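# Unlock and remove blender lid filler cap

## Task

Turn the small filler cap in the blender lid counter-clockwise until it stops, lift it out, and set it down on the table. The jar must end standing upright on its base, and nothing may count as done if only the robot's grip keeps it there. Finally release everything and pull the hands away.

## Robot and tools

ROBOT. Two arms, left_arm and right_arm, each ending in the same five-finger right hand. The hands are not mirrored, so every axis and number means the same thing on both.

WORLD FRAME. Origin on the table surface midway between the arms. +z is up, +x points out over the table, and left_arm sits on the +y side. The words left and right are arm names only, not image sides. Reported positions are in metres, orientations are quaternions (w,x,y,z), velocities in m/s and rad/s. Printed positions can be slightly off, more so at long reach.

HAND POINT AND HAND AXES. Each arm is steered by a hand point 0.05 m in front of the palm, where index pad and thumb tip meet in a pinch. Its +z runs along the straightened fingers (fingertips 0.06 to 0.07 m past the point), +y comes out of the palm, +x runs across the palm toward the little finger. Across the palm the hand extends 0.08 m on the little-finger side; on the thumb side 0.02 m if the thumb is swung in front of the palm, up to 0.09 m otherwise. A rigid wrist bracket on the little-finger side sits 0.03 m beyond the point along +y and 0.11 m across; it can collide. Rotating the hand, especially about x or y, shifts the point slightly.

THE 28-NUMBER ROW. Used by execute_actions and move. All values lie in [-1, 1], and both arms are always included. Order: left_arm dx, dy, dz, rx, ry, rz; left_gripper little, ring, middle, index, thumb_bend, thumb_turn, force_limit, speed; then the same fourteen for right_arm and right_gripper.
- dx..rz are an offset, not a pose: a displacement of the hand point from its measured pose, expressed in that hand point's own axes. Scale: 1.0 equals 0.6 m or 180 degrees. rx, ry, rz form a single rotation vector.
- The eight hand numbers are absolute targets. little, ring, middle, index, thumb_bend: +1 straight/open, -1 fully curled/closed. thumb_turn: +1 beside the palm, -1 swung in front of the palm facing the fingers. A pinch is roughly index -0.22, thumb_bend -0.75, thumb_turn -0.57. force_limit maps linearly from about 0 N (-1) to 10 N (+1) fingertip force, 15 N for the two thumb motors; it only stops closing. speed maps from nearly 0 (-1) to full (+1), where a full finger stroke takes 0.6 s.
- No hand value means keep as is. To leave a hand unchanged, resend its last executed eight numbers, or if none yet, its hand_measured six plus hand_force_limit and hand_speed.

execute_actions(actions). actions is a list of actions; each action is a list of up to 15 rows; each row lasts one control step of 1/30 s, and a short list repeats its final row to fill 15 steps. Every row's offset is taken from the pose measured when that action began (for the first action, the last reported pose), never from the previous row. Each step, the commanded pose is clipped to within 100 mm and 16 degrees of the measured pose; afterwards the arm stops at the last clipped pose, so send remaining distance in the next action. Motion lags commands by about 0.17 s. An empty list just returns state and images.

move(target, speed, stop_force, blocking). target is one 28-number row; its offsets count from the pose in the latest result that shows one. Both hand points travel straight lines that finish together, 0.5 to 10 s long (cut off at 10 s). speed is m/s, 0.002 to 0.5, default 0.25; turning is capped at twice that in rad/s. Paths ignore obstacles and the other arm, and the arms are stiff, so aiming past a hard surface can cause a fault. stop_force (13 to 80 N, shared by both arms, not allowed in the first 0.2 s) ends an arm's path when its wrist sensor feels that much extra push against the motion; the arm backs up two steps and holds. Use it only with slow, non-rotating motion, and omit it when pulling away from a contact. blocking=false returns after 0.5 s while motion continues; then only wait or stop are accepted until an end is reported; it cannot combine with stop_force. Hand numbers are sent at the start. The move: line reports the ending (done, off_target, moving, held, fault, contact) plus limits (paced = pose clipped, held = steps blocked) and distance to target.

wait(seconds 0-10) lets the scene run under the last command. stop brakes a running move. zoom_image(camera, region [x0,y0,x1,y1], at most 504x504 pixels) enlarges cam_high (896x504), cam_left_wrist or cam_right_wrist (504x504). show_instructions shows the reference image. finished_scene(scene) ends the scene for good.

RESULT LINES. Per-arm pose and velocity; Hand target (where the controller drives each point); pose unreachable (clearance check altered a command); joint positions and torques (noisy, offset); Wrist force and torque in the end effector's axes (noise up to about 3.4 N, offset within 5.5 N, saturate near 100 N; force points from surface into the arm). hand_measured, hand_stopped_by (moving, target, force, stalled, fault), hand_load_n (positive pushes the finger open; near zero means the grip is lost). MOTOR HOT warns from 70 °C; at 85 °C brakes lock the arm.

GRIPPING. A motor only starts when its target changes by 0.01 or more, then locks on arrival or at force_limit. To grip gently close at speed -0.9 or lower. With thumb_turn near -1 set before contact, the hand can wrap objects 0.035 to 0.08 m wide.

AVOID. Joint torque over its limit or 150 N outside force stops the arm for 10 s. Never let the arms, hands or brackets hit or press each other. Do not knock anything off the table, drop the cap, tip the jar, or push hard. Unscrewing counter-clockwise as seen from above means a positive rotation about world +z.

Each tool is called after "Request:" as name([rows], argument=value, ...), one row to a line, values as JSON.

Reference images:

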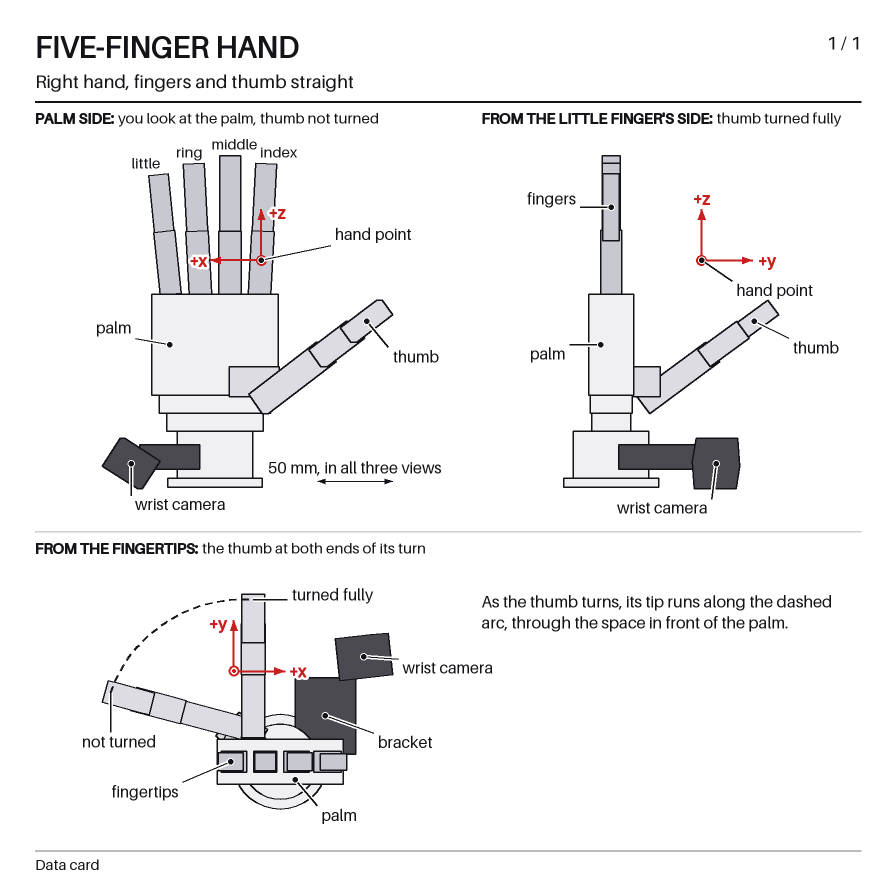

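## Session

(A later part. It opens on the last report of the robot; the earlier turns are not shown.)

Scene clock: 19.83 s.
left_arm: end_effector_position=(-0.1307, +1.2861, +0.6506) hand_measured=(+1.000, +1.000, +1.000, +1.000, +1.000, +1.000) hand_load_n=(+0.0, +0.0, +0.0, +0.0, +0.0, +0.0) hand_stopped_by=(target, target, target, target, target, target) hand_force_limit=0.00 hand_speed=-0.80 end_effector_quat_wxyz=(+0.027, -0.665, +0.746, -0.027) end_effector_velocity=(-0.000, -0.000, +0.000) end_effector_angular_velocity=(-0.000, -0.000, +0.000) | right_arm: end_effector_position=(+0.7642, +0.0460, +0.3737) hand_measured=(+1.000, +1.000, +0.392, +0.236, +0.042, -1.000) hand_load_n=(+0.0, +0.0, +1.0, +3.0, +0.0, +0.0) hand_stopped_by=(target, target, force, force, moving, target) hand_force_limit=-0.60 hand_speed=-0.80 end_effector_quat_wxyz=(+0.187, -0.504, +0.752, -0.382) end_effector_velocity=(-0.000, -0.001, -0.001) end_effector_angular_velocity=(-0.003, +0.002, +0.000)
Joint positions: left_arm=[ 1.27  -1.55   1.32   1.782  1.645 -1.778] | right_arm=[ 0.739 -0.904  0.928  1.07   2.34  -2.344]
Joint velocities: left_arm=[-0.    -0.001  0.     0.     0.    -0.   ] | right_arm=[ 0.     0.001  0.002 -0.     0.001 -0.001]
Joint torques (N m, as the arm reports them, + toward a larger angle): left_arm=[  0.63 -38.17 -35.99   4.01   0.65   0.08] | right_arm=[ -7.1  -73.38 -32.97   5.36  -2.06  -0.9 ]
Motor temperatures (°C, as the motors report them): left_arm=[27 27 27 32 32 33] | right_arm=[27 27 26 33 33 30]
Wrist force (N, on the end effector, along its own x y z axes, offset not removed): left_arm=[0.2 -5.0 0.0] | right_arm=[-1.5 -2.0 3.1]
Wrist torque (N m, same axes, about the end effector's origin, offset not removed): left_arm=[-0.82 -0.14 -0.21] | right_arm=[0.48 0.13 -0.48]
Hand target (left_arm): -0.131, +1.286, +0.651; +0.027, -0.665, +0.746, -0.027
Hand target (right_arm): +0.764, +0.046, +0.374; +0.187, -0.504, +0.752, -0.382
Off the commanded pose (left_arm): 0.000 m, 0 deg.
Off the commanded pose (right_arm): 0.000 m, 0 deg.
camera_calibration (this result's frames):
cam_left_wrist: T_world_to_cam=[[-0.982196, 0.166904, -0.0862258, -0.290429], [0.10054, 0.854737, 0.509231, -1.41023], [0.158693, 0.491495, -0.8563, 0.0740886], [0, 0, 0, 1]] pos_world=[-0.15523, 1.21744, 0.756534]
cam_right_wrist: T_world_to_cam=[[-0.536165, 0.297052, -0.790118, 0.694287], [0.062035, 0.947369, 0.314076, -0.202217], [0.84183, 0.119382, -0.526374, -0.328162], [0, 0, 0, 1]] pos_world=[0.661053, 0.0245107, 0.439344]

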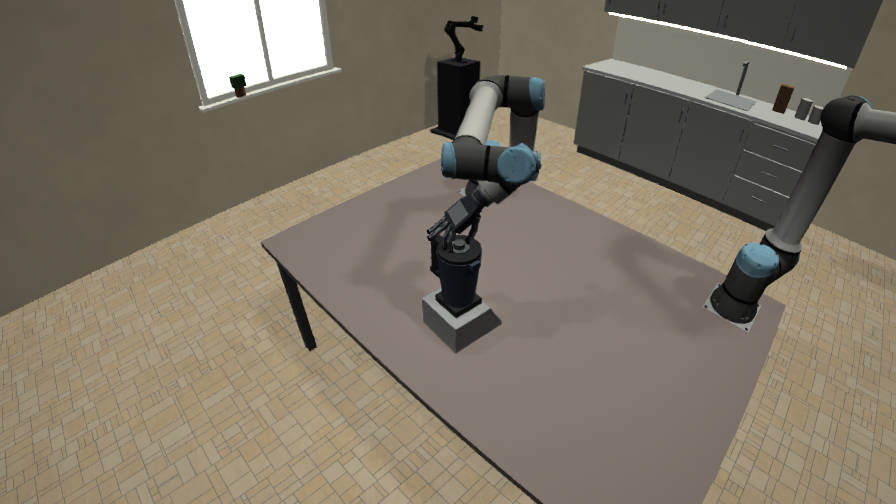

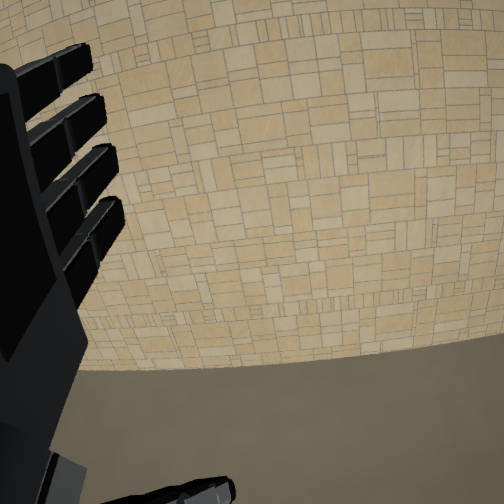

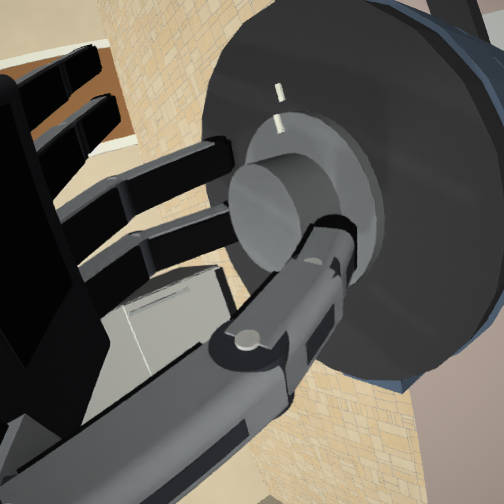

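Request:
move(target=[0,0,0,0,0,0, 1,1,1,1,1,1,0,-0.8, -0.0026,0.0023,-0.0018,0.0718,0.0201,-0.0122, 1,1,0.42,0.3,0.12,-1,-0.6,0.2], speed=0.12)

Request:
zoom_image(camera="cam_high", region=[425, 205, 495, 275])

Scene clock: 22.57 s.
left_arm: end_effector_position=(-0.1307, +1.2861, +0.6506) hand_measured=(+1.000, +1.000, +1.000, +1.000, +1.000, +1.000) hand_load_n=(+0.0, +0.0, +0.0, +0.0, +0.0, +0.0) hand_stopped_by=(target, target, target, target, target, target) hand_force_limit=0.00 hand_speed=-0.80 end_effector_quat_wxyz=(+0.027, -0.665, +0.746, -0.027) end_effector_velocity=(-0.000, +0.000, -0.000) end_effector_angular_velocity=(+0.000, +0.001, +0.000) | right_arm: end_effector_position=(+0.7632, +0.0481, +0.3733) hand_measured=(+1.000, +1.000, +0.420, +0.300, +0.120, -1.000) hand_load_n=(+0.0, +0.0, +0.0, +0.0, +0.0, +0.0) hand_stopped_by=(target, target, target, target, target, target) hand_force_limit=-0.60 hand_speed=0.20 end_effector_quat_wxyz=(+0.211, -0.481, +0.701, -0.483) end_effector_velocity=(+0.000, +0.001, +0.000) end_effector_angular_velocity=(-0.008, -0.015, +0.004)
Joint positions: left_arm=[ 1.27  -1.55   1.32   1.782  1.645 -1.778] | right_arm=[ 0.796 -0.914  0.997  0.88   2.568 -2.453]
Joint velocities: left_arm=[-0.     0.001  0.    -0.    -0.001 -0.   ] | right_arm=[ 0.004 -0.003  0.008 -0.025  0.013 -0.017]
Joint torques (N m, as the arm reports them, + toward a larger angle): left_arm=[  0.94 -36.77 -36.71   4.17   0.7   -0.07] | right_arm=[  12.95 -109.77  -31.63    0.89    4.38   -2.26]
Motor temperatures (°C, as the motors report them): left_arm=[27 27 27 32 32 33] | right_arm=[27 27 26 33 33 30]
Wrist force (N, on the end effector, along its own x y z axes, offset not removed): left_arm=[0.1 -5.4 3.1] | right_arm=[-0.3 2.9 3.0]
Wrist torque (N m, same axes, about the end effector's origin, offset not removed): left_arm=[-1.07 -0.14 -0.23] | right_arm=[0.23 -0.13 -0.35]
Hand target (left_arm): -0.131, +1.286, +0.651; +0.027, -0.665, +0.746, -0.027
Hand target (right_arm): +0.763, +0.048, +0.373; +0.211, -0.481, +0.700, -0.483
Off the commanded pose (left_arm): 0.000 m, 0 deg.
Off the commanded pose (right_arm): 0.000 m, 0 deg.
move: done
camera_calibration (this result's frames):
cam_left_wrist: T_world_to_cam=[[-0.982196, 0.166904, -0.0862259, -0.290429], [0.10054, 0.854737, 0.509231, -1.41023], [0.158693, 0.491495, -0.856299, 0.0740885], [0, 0, 0, 1]] pos_world=[-0.15523, 1.21744, 0.756534]
cam_right_wrist: T_world_to_cam=[[-0.387811, 0.162486, -0.907304, 0.629788], [0.0212418, 0.985654, 0.167438, -0.119963], [0.921494, 0.0456615, -0.385699, -0.437607], [0, 0, 0, 1]] pos_world=[0.650039, 0.0358914, 0.422711]

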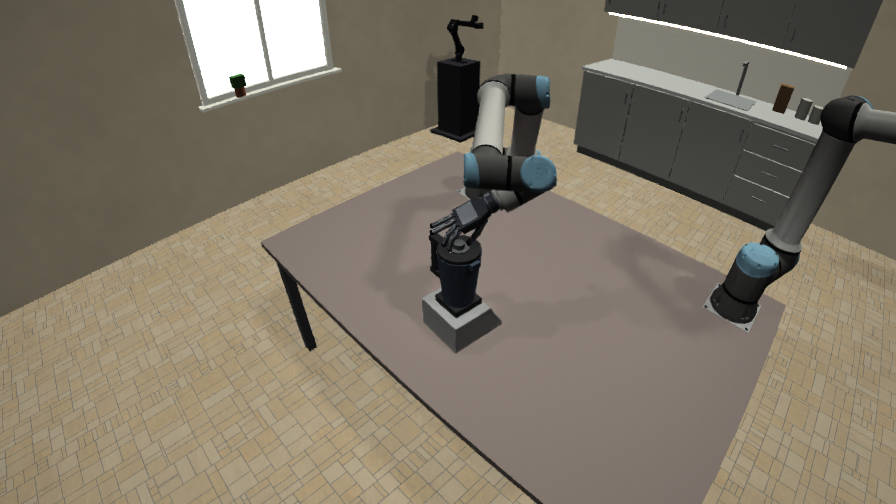

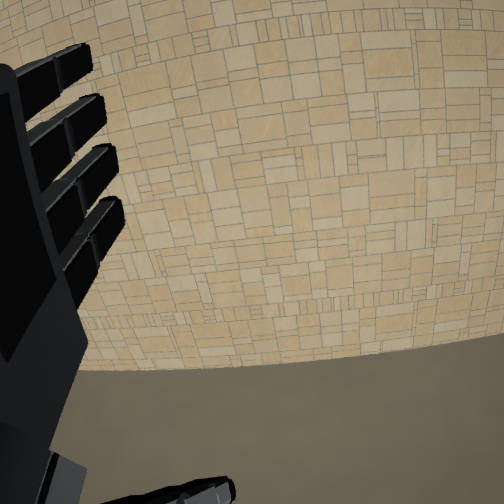

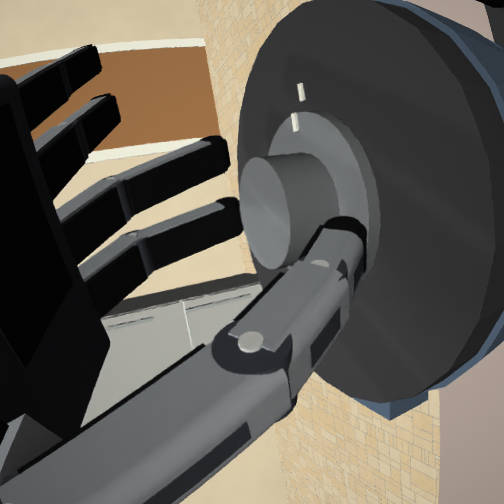

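Region (425, 205, 495, 275) of cam_high's 896x504 image, scaled by 7.200, with more detail than that image has.

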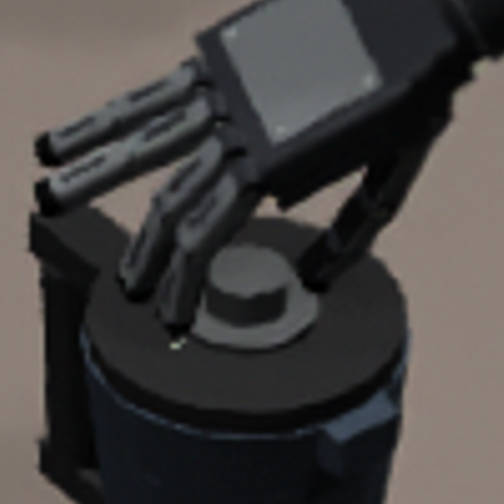

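Request:
execute_actions([
  [[0,0,0,0,0,0, 1,1,1,1,1,1,0,-0.8, 0,0,0,0,0,0, 1,1,0.12,0.12,0.08,-1,-0.6,-0.2]],
  [[0,0,0,0,0,0, 1,1,1,1,1,1,0,-0.8, 0,0,0,0,0,0, 1,1,-0.4,-0.4,-0.4,-1,-0.6,-0.75]],
  [[0,0,0,0,0,0, 1,1,1,1,1,1,0,-0.8, 0,0,0,0,0,0, 1,1,-0.4,-0.4,-0.4,-1,-0.6,-0.75]],
])

Request:
zoom_image(camera="cam_high", region=[425, 205, 495, 275])

Scene clock: 24.23 s.
left_arm: end_effector_position=(-0.1307, +1.2861, +0.6506) hand_measured=(+1.000, +1.000, +1.000, +1.000, +1.000, +1.000) hand_load_n=(+0.0, +0.0, +0.0, +0.0, +0.0, +0.0) hand_stopped_by=(target, target, target, target, target, target) hand_force_limit=0.00 hand_speed=-0.80 end_effector_quat_wxyz=(+0.027, -0.665, +0.746, -0.027) end_effector_velocity=(+0.000, +0.000, -0.000) end_effector_angular_velocity=(+0.002, -0.001, -0.001) | right_arm: end_effector_position=(+0.7632, +0.0481, +0.3733) hand_measured=(+1.000, +1.000, +0.108, +0.052, -0.088, -1.000) hand_load_n=(+0.0, +0.0, +0.0, +4.0, +3.5, +0.5) hand_stopped_by=(target, target, force, force, force, target) hand_force_limit=-0.60 hand_speed=-0.75 end_effector_quat_wxyz=(+0.211, -0.481, +0.701, -0.483) end_effector_velocity=(-0.001, +0.001, -0.001) end_effector_angular_velocity=(-0.000, +0.002, +0.002)
Joint positions: left_arm=[ 1.27  -1.55   1.32   1.782  1.645 -1.778] | right_arm=[ 0.796 -0.914  0.997  0.88   2.568 -2.453]
Joint velocities: left_arm=[ 0.    -0.     0.    -0.002  0.     0.001] | right_arm=[ 0.001  0.     0.001  0.    -0.002 -0.001]
Joint torques (N m, as the arm reports them, + toward a larger angle): left_arm=[  0.15 -38.91 -36.05   3.71   0.48   0.23] | right_arm=[ -7.66 -77.92 -40.97   3.58  -0.81   0.73]
Motor temperatures (°C, as the motors report them): left_arm=[27 27 27 32 32 33] | right_arm=[27 27 26 33 33 30]
Wrist force (N, on the end effector, along its own x y z axes, offset not removed): left_arm=[1.0 -3.9 2.2] | right_arm=[-0.5 3.7 4.2]
Wrist torque (N m, same axes, about the end effector's origin, offset not removed): left_arm=[-0.86 -0.34 -0.16] | right_arm=[0.38 -0.30 -0.30]
Hand target (left_arm): -0.131, +1.286, +0.651; +0.027, -0.665, +0.746, -0.027
Hand target (right_arm): +0.763, +0.048, +0.373; +0.211, -0.481, +0.701, -0.483
Off the commanded pose (left_arm): 0.000 m, 0 deg.
Off the commanded pose (right_arm): 0.000 m, 0 deg.
camera_calibration (this result's frames):
cam_left_wrist: T_world_to_cam=[[-0.982196, 0.166904, -0.0862259, -0.290428], [0.10054, 0.854737, 0.509231, -1.41023], [0.158693, 0.491495, -0.8563, 0.0740886], [0, 0, 0, 1]] pos_world=[-0.15523, 1.21744, 0.756534]
cam_right_wrist: T_world_to_cam=[[-0.387747, 0.16247, -0.907334, 0.629779], [0.0212281, 0.985657, 0.167423, -0.119947], [0.921521, 0.0456566, -0.385635, -0.437636], [0, 0, 0, 1]] pos_world=[0.650032, 0.0358879, 0.422735]

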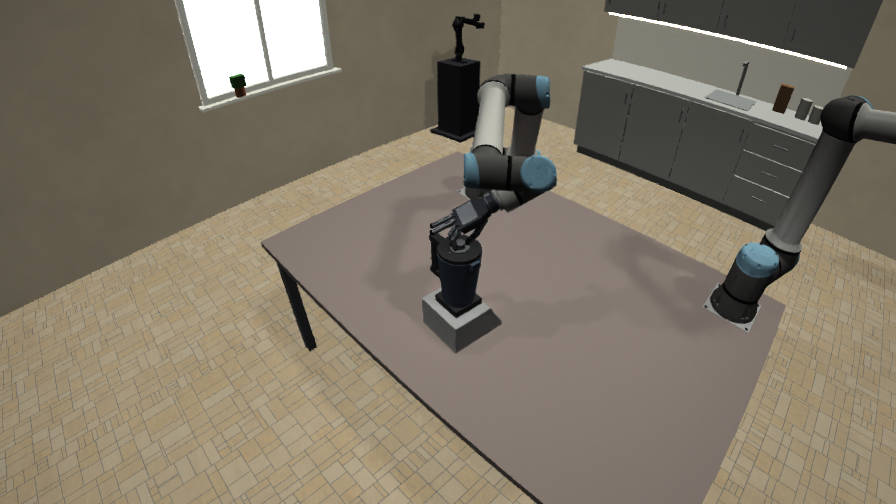

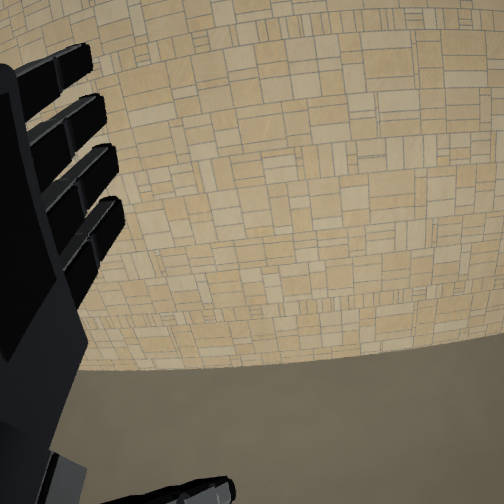

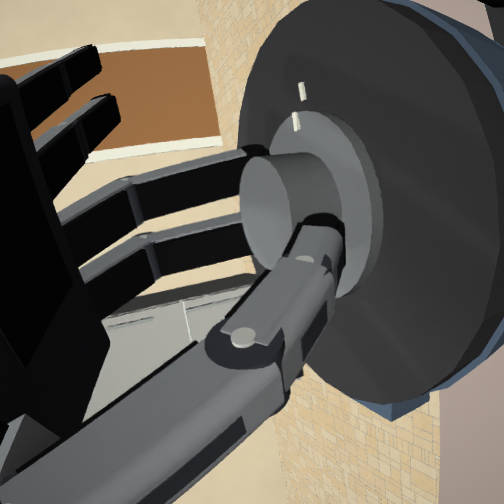

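Region (425, 205, 495, 275) of cam_high's 896x504 image, scaled by 7.200, with more detail than that image has.

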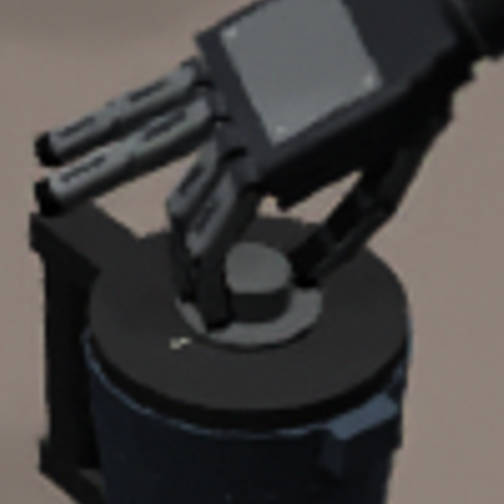

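Request:
execute_actions([
  [[0,0,0,0,0,0, 1,1,1,1,1,1,0,-0.8, 0,0,0,0,0,0, 1,1,-0.5,-0.5,-0.5,-1,0.6,-0.85]],
])

Scene clock: 24.90 s.
left_arm: end_effector_position=(-0.1307, +1.2861, +0.6506) hand_measured=(+1.000, +1.000, +1.000, +1.000, +1.000, +1.000) hand_load_n=(+0.0, +0.0, +0.0, +0.0, +0.0, +0.0) hand_stopped_by=(target, target, target, target, target, target) hand_force_limit=0.00 hand_speed=-0.80 end_effector_quat_wxyz=(+0.027, -0.665, +0.746, -0.027) end_effector_velocity=(-0.000, -0.000, +0.000) end_effector_angular_velocity=(+0.000, +0.001, +0.000) | right_arm: end_effector_position=(+0.7632, +0.0481, +0.3733) hand_measured=(+1.000, +1.000, +0.080, +0.032, -0.112, -1.000) hand_load_n=(+0.0, +0.0, +9.5, +8.0, +11.5, -0.5) hand_stopped_by=(target, target, force, force, force, target) hand_force_limit=0.60 hand_speed=-0.85 end_effector_quat_wxyz=(+0.211, -0.481, +0.701, -0.483) end_effector_velocity=(-0.001, +0.000, -0.000) end_effector_angular_velocity=(-0.001, -0.000, +0.000)
Joint positions: left_arm=[ 1.27  -1.55   1.32   1.782  1.645 -1.778] | right_arm=[ 0.796 -0.914  0.997  0.88   2.568 -2.453]
Joint velocities: left_arm=[ 0.    -0.    -0.     0.    -0.001 -0.   ] | right_arm=[ 0.001 -0.     0.001 -0.     0.001  0.   ]
Joint torques (N m, as the arm reports them, + toward a larger angle): left_arm=[  1.77 -37.87 -36.44   3.84   0.67   0.23] | right_arm=[ -8.43 -78.24 -40.84   3.44  -0.74   0.7 ]
Motor temperatures (°C, as the motors report them): left_arm=[27 27 27 32 32 33] | right_arm=[27 27 26 33 33 30]
Wrist force (N, on the end effector, along its own x y z axes, offset not removed): left_arm=[-1.0 -3.4 1.2] | right_arm=[0.1 -1.2 4.9]
Wrist torque (N m, same axes, about the end effector's origin, offset not removed): left_arm=[-0.68 0.03 -0.24] | right_arm=[0.09 -0.10 -0.49]
Hand target (left_arm): -0.131, +1.286, +0.651; +0.027, -0.665, +0.746, -0.027
Hand target (right_arm): +0.763, +0.048, +0.373; +0.211, -0.481, +0.701, -0.483
Off the commanded pose (left_arm): 0.000 m, 0 deg.
Off the commanded pose (right_arm): 0.000 m, 0 deg.
camera_calibration (this result's frames):
cam_left_wrist: T_world_to_cam=[[-0.982196, 0.166904, -0.0862259, -0.290429], [0.10054, 0.854737, 0.509231, -1.41023], [0.158693, 0.491495, -0.856299, 0.0740884], [0, 0, 0, 1]] pos_world=[-0.15523, 1.21744, 0.756534]
cam_right_wrist: T_world_to_cam=[[-0.387747, 0.16247, -0.907334, 0.629779], [0.0212281, 0.985657, 0.167423, -0.119948], [0.921521, 0.0456567, -0.385635, -0.437636], [0, 0, 0, 1]] pos_world=[0.650032, 0.035888, 0.422735]

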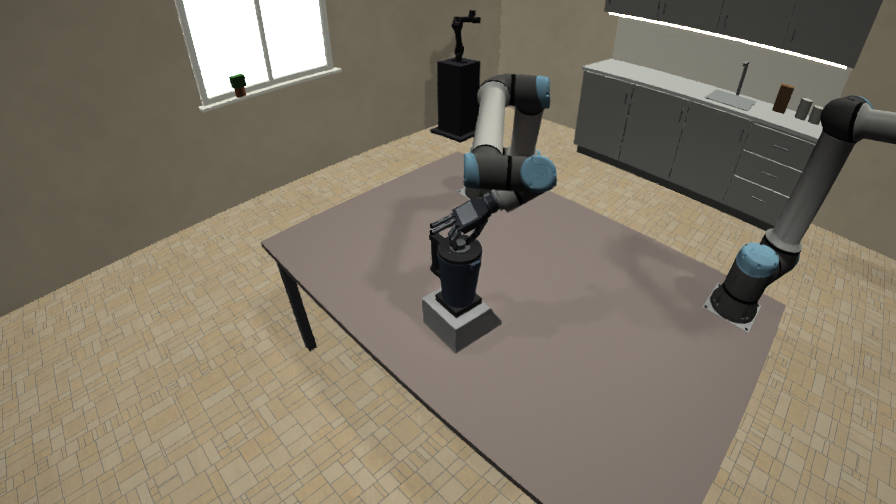

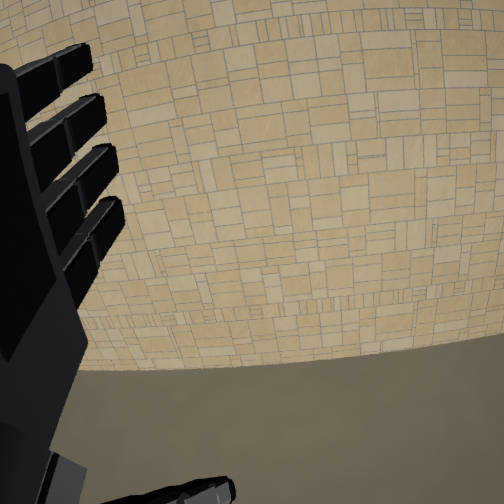

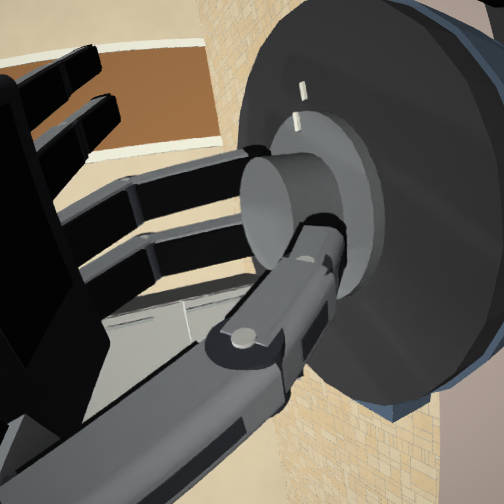

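Request:
zoom_image(camera="cam_right_wrist", region=[190, 70, 410, 310])

Region (190, 70, 410, 310) of cam_right_wrist's 504x504 image, scaled by 2.100, with more detail than that image has; it fills the left 462 columns of this view, and the rest is white.

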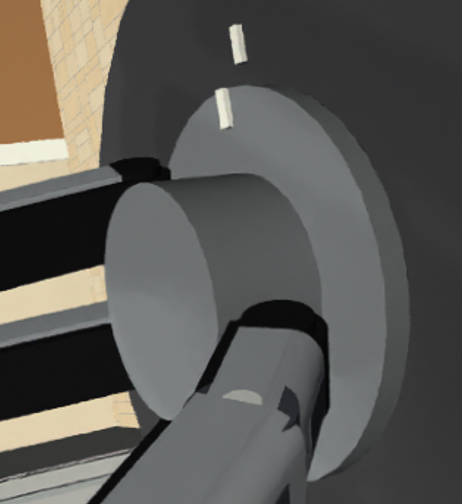

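Request:
move(target=[0,0,0,0,0,0, 1,1,1,1,1,1,0,-0.8, 0.00845,0.00598,-0.00863,0.02812,-0.14661,-0.07412, 1,1,-0.5,-0.5,-0.5,-1,0.6,-0.85], speed=0.12)

Scene clock: 28.30 s.
left_arm: end_effector_position=(-0.1307, +1.2861, +0.6506) hand_measured=(+1.000, +1.000, +1.000, +1.000, +1.000, +1.000) hand_load_n=(+0.0, +0.0, +0.0, +0.0, +0.0, +0.0) hand_stopped_by=(target, target, target, target, target, target) hand_force_limit=0.00 hand_speed=-0.80 end_effector_quat_wxyz=(+0.027, -0.665, +0.746, -0.027) end_effector_velocity=(+0.000, -0.000, +0.000) end_effector_angular_velocity=(-0.001, -0.000, -0.000) | right_arm: end_effector_position=(+0.7553, +0.0463, +0.3730) hand_measured=(+1.000, +1.000, +0.080, +0.032, -0.112, -1.000) hand_load_n=(+0.0, +0.0, +10.0, +9.5, +9.5, +2.0) hand_stopped_by=(target, target, force, force, force, target) hand_force_limit=0.60 hand_speed=-0.85 end_effector_quat_wxyz=(-0.328, +0.646, -0.553, +0.412) end_effector_velocity=(-0.000, -0.001, -0.000) end_effector_angular_velocity=(+0.000, +0.000, +0.015)
Joint positions: left_arm=[ 1.27  -1.55   1.32   1.782  1.645 -1.778] | right_arm=[ 0.706 -1.168  1.329  0.383  2.107 -3.031]
Joint velocities: left_arm=[-0.    -0.    -0.     0.001  0.     0.   ] | right_arm=[-0.005 -0.006  0.009 -0.009 -0.017 -0.011]
Joint torques (N m, as the arm reports them, + toward a larger angle): left_arm=[  1.65 -38.75 -36.11   3.96   0.43   0.13] | right_arm=[-16.22 -88.49 -27.33   0.12  -2.42  -2.68]
Motor temperatures (°C, as the motors report them): left_arm=[27 27 27 32 32 33] | right_arm=[27 27 26 33 33 30]
Wrist force (N, on the end effector, along its own x y z axes, offset not removed): left_arm=[-0.2 -4.4 3.1] | right_arm=[-1.3 -3.2 1.1]
Wrist torque (N m, same axes, about the end effector's origin, offset not removed): left_arm=[-0.92 -0.15 -0.19] | right_arm=[0.33 -0.05 -0.38]
Hand target (left_arm): -0.131, +1.286, +0.651; +0.027, -0.665, +0.746, -0.027
Hand target (right_arm): +0.755, +0.046, +0.373; -0.329, +0.646, -0.552, +0.412
Off the commanded pose (left_arm): 0.000 m, 0 deg.
Off the commanded pose (right_arm): 0.000 m, 0 deg.
move: done
camera_calibration (this result's frames):
cam_left_wrist: T_world_to_cam=[[-0.982196, 0.166904, -0.086226, -0.290429], [0.10054, 0.854737, 0.509231, -1.41023], [0.158693, 0.491495, -0.856299, 0.0740886], [0, 0, 0, 1]] pos_world=[-0.15523, 1.21744, 0.756534]
cam_right_wrist: T_world_to_cam=[[-0.417014, -0.0516696, -0.90743, 0.6588], [-0.47224, 0.865362, 0.167746, 0.260218], [0.776588, 0.498477, -0.385268, -0.342042], [0, 0, 0, 1]] pos_world=[0.66324, -0.020643, 0.422387]

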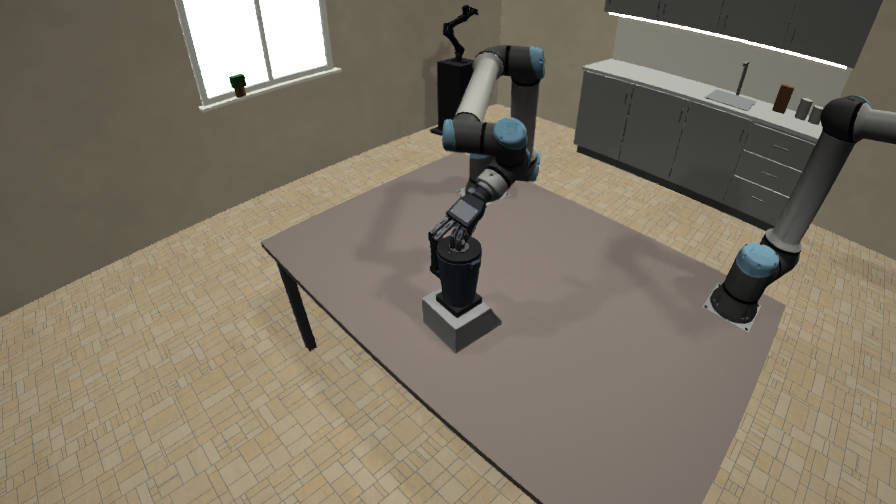

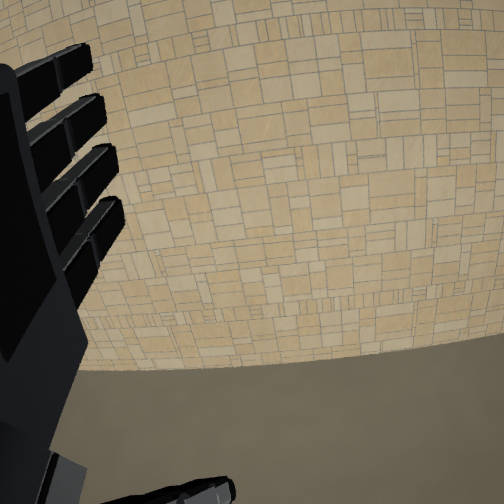

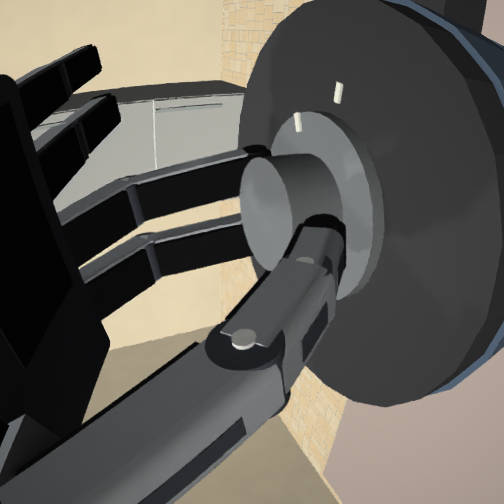

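Request:
move(target=[0,0,0,0,0,0, 1,1,1,1,1,1,0,-0.8, 0.01244,0.00688,-0.01075,0.03749,-0.19548,-0.09882, 1,1,-0.5,-0.5,-0.5,-1,0.6,-0.85], speed=0.18)

Scene clock: 31.13 s.
left_arm: end_effector_position=(-0.1307, +1.2861, +0.6506) hand_measured=(+1.000, +1.000, +1.000, +1.000, +1.000, +1.000) hand_load_n=(+0.0, +0.0, +0.0, +0.0, +0.0, +0.0) hand_stopped_by=(target, target, target, target, target, target) hand_force_limit=0.00 hand_speed=-0.80 end_effector_quat_wxyz=(+0.027, -0.665, +0.746, -0.027) end_effector_velocity=(-0.000, -0.000, +0.000) end_effector_angular_velocity=(+0.000, +0.001, +0.000) | right_arm: end_effector_position=(+0.7482, +0.0386, +0.3733) hand_measured=(+1.000, +1.000, +0.080, +0.032, -0.112, -1.000) hand_load_n=(+0.0, +0.0, +8.5, +8.0, +11.0, +2.5) hand_stopped_by=(target, target, force, force, force, target) hand_force_limit=0.60 hand_speed=-0.85 end_effector_quat_wxyz=(-0.449, +0.795, -0.300, +0.275) end_effector_velocity=(-0.000, -0.001, -0.001) end_effector_angular_velocity=(-0.001, +0.002, +0.015)
Joint positions: left_arm=[ 1.27  -1.55   1.32   1.782  1.645 -1.778] | right_arm=[ 0.499 -1.271  1.464  0.285  1.306 -3.466]
Joint velocities: left_arm=[-0.    -0.     0.     0.    -0.001 -0.   ] | right_arm=[-0.005  0.002 -0.     0.004 -0.018 -0.01 ]
Joint torques (N m, as the arm reports them, + toward a larger angle): left_arm=[  1.81 -37.9  -36.5    4.11   0.73   0.08] | right_arm=[-18.5  -42.74 -44.25   2.31  -2.01  -2.81]
Motor temperatures (°C, as the motors report them): left_arm=[27 27 27 32 32 33] | right_arm=[27 27 26 33 33 30]
Wrist force (N, on the end effector, along its own x y z axes, offset not removed): left_arm=[0.8 -4.8 1.6] | right_arm=[-2.2 -1.7 -0.2]
Wrist torque (N m, same axes, about the end effector's origin, offset not removed): left_arm=[-0.95 -0.23 -0.17] | right_arm=[0.17 -0.18 -0.36]
Hand target (left_arm): -0.131, +1.286, +0.651; +0.027, -0.665, +0.746, -0.027
Hand target (right_arm): +0.748, +0.039, +0.373; -0.450, +0.795, -0.299, +0.275
Off the commanded pose (left_arm): 0.000 m, 0 deg.
Off the commanded pose (right_arm): 0.000 m, 0 deg.
move: done
camera_calibration (this result's frames):
cam_left_wrist: T_world_to_cam=[[-0.982196, 0.166904, -0.0862259, -0.290428], [0.10054, 0.854737, 0.509231, -1.41023], [0.158693, 0.491495, -0.856299, 0.0740885], [0, 0, 0, 1]] pos_world=[-0.15523, 1.21744, 0.756534]
cam_right_wrist: T_world_to_cam=[[-0.286181, -0.306251, -0.907916, 0.567889], [-0.917444, 0.360915, 0.167443, 0.616148], [0.276401, 0.88088, -0.384255, 0.0265241], [0, 0, 0, 1]] pos_world=[0.720469, -0.0718252, 0.422617]

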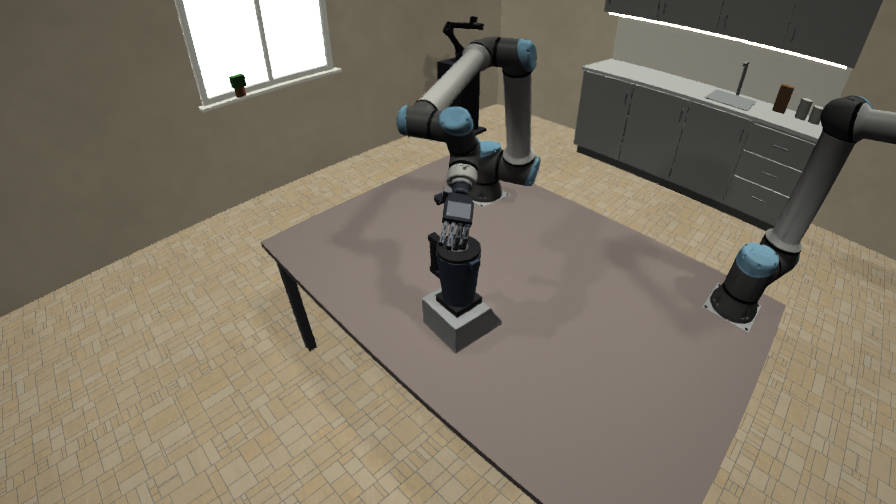

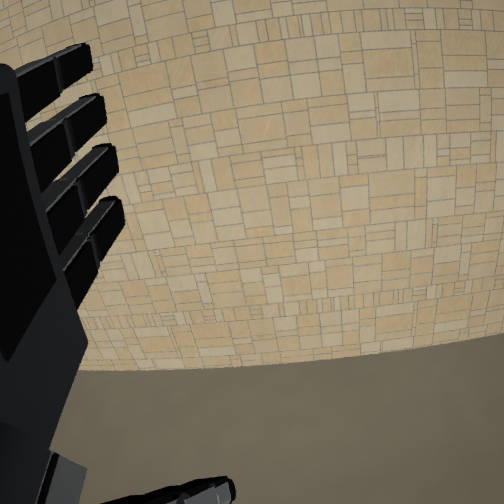

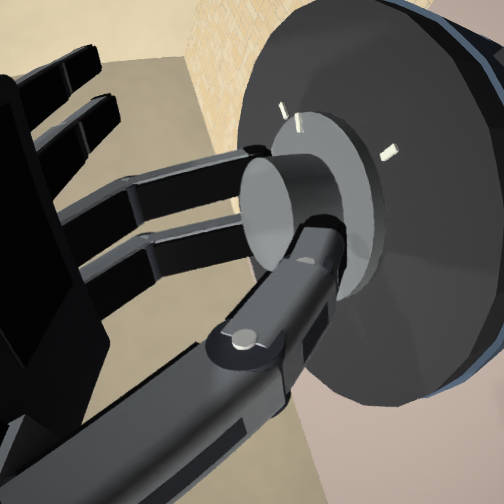

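Request:
move(target=[0,0,0,0,0,0, 1,1,1,1,1,1,0,-0.8, 0.0061,0.00427,-0.00725,0.02156,-0.1124,-0.05682, 1,1,-0.5,-0.5,-0.5,-1,0.6,-0.85], speed=0.14)

Request:
zoom_image(camera="cam_right_wrist", region=[190, 70, 410, 310])

Scene clock: 33.33 s.
left_arm: end_effector_position=(-0.1307, +1.2861, +0.6506) hand_measured=(+1.000, +1.000, +1.000, +1.000, +1.000, +1.000) hand_load_n=(+0.0, +0.0, +0.0, +0.0, +0.0, +0.0) hand_stopped_by=(target, target, target, target, target, target) hand_force_limit=0.00 hand_speed=-0.80 end_effector_quat_wxyz=(+0.027, -0.665, +0.746, -0.027) end_effector_velocity=(-0.000, +0.000, -0.000) end_effector_angular_velocity=(-0.000, +0.001, -0.001) | right_arm: end_effector_position=(+0.7470, +0.0327, +0.3737) hand_measured=(+1.000, +1.000, +0.080, +0.032, -0.112, -1.000) hand_load_n=(+0.0, +0.0, +9.0, +9.0, +11.0, +3.5) hand_stopped_by=(target, target, force, force, force, target) hand_force_limit=0.60 hand_speed=-0.85 end_effector_quat_wxyz=(-0.496, +0.839, -0.136, +0.181) end_effector_velocity=(-0.000, +0.000, -0.000) end_effector_angular_velocity=(-0.003, +0.001, +0.016)
Joint positions: left_arm=[ 1.27  -1.55   1.32   1.782  1.645 -1.778] | right_arm=[ 0.396 -1.199  1.381  0.435  0.873 -3.759]
Joint velocities: left_arm=[-0.     0.     0.     0.001 -0.001  0.001] | right_arm=[-0.002  0.006 -0.008  0.013 -0.013 -0.016]
Joint torques (N m, as the arm reports them, + toward a larger angle): left_arm=[  0.66 -38.81 -36.19   4.01   0.5    0.16] | right_arm=[-18.98 -45.8  -42.04   2.97  -1.71  -2.74]
Motor temperatures (°C, as the motors report them): left_arm=[27 27 27 32 32 33] | right_arm=[27 27 26 33 33 30]
Wrist force (N, on the end effector, along its own x y z axes, offset not removed): left_arm=[-1.0 -4.6 1.7] | right_arm=[-3.5 -3.8 0.3]
Wrist torque (N m, same axes, about the end effector's origin, offset not removed): left_arm=[-0.86 0.02 -0.26] | right_arm=[0.31 0.04 -0.39]
Hand target (left_arm): -0.131, +1.286, +0.651; +0.027, -0.665, +0.746, -0.027
Hand target (right_arm): +0.747, +0.033, +0.374; -0.496, +0.839, -0.135, +0.180
Off the commanded pose (left_arm): 0.000 m, 0 deg.
Off the commanded pose (right_arm): 0.000 m, 0 deg.
move: done
camera_calibration (this result's frames):
cam_left_wrist: T_world_to_cam=[[-0.982196, 0.166904, -0.0862259, -0.290429], [0.10054, 0.854737, 0.509231, -1.41023], [0.158693, 0.491495, -0.856299, 0.0740885], [0, 0, 0, 1]] pos_world=[-0.15523, 1.21744, 0.756534]
cam_right_wrist: T_world_to_cam=[[-0.143845, -0.392882, -0.908269, 0.462686], [-0.985704, -0.0244769, 0.166697, 0.681053], [-0.0877239, 0.919263, -0.383745, 0.302766], [0, 0, 0, 1]] pos_world=[0.764432, -0.0798706, 0.422899]

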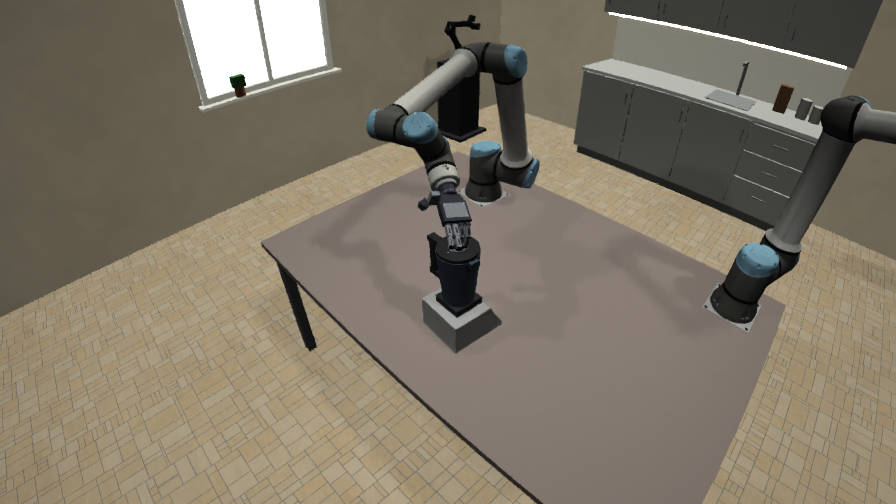

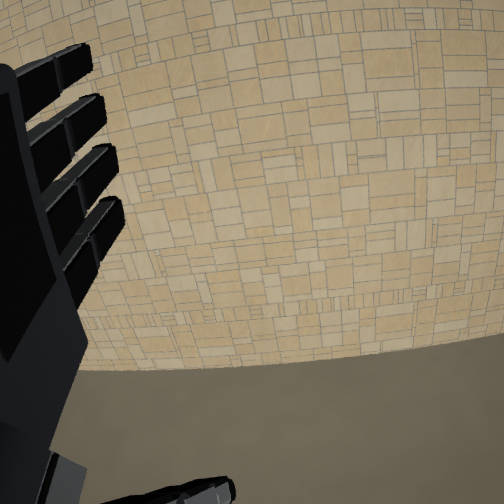

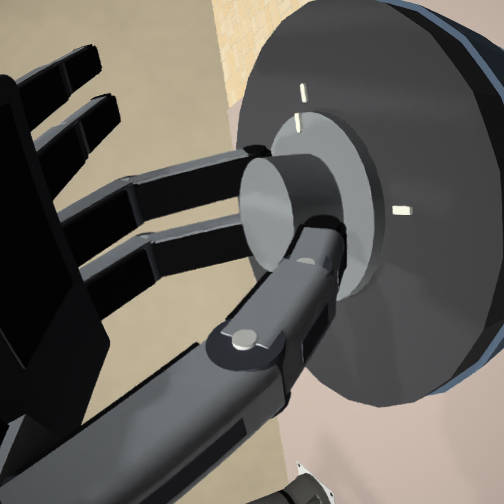

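Region (190, 70, 410, 310) of cam_right_wrist's 504x504 image, scaled by 2.100, with more detail than that image has; it fills the left 462 columns of this view, and the rest is white.

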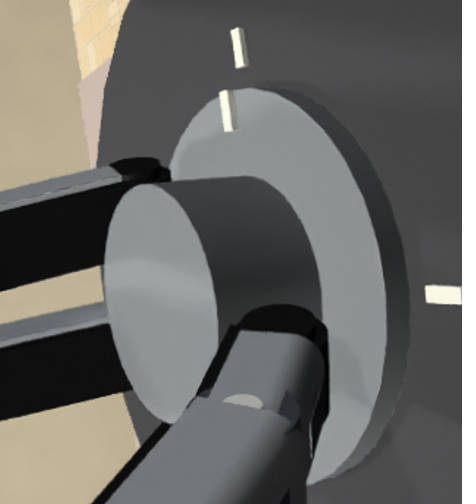

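Request:
zoom_image(camera="cam_high", region=[400, 215, 520, 365])

Region (400, 215, 520, 365) of cam_high's 896x504 image, scaled by 3.360, with more detail than that image has; it fills the left 403 columns of this view, and the rest is white.

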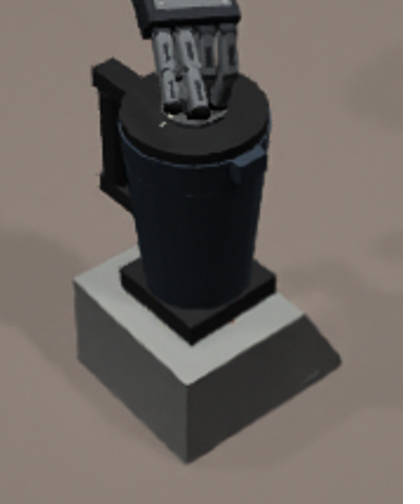

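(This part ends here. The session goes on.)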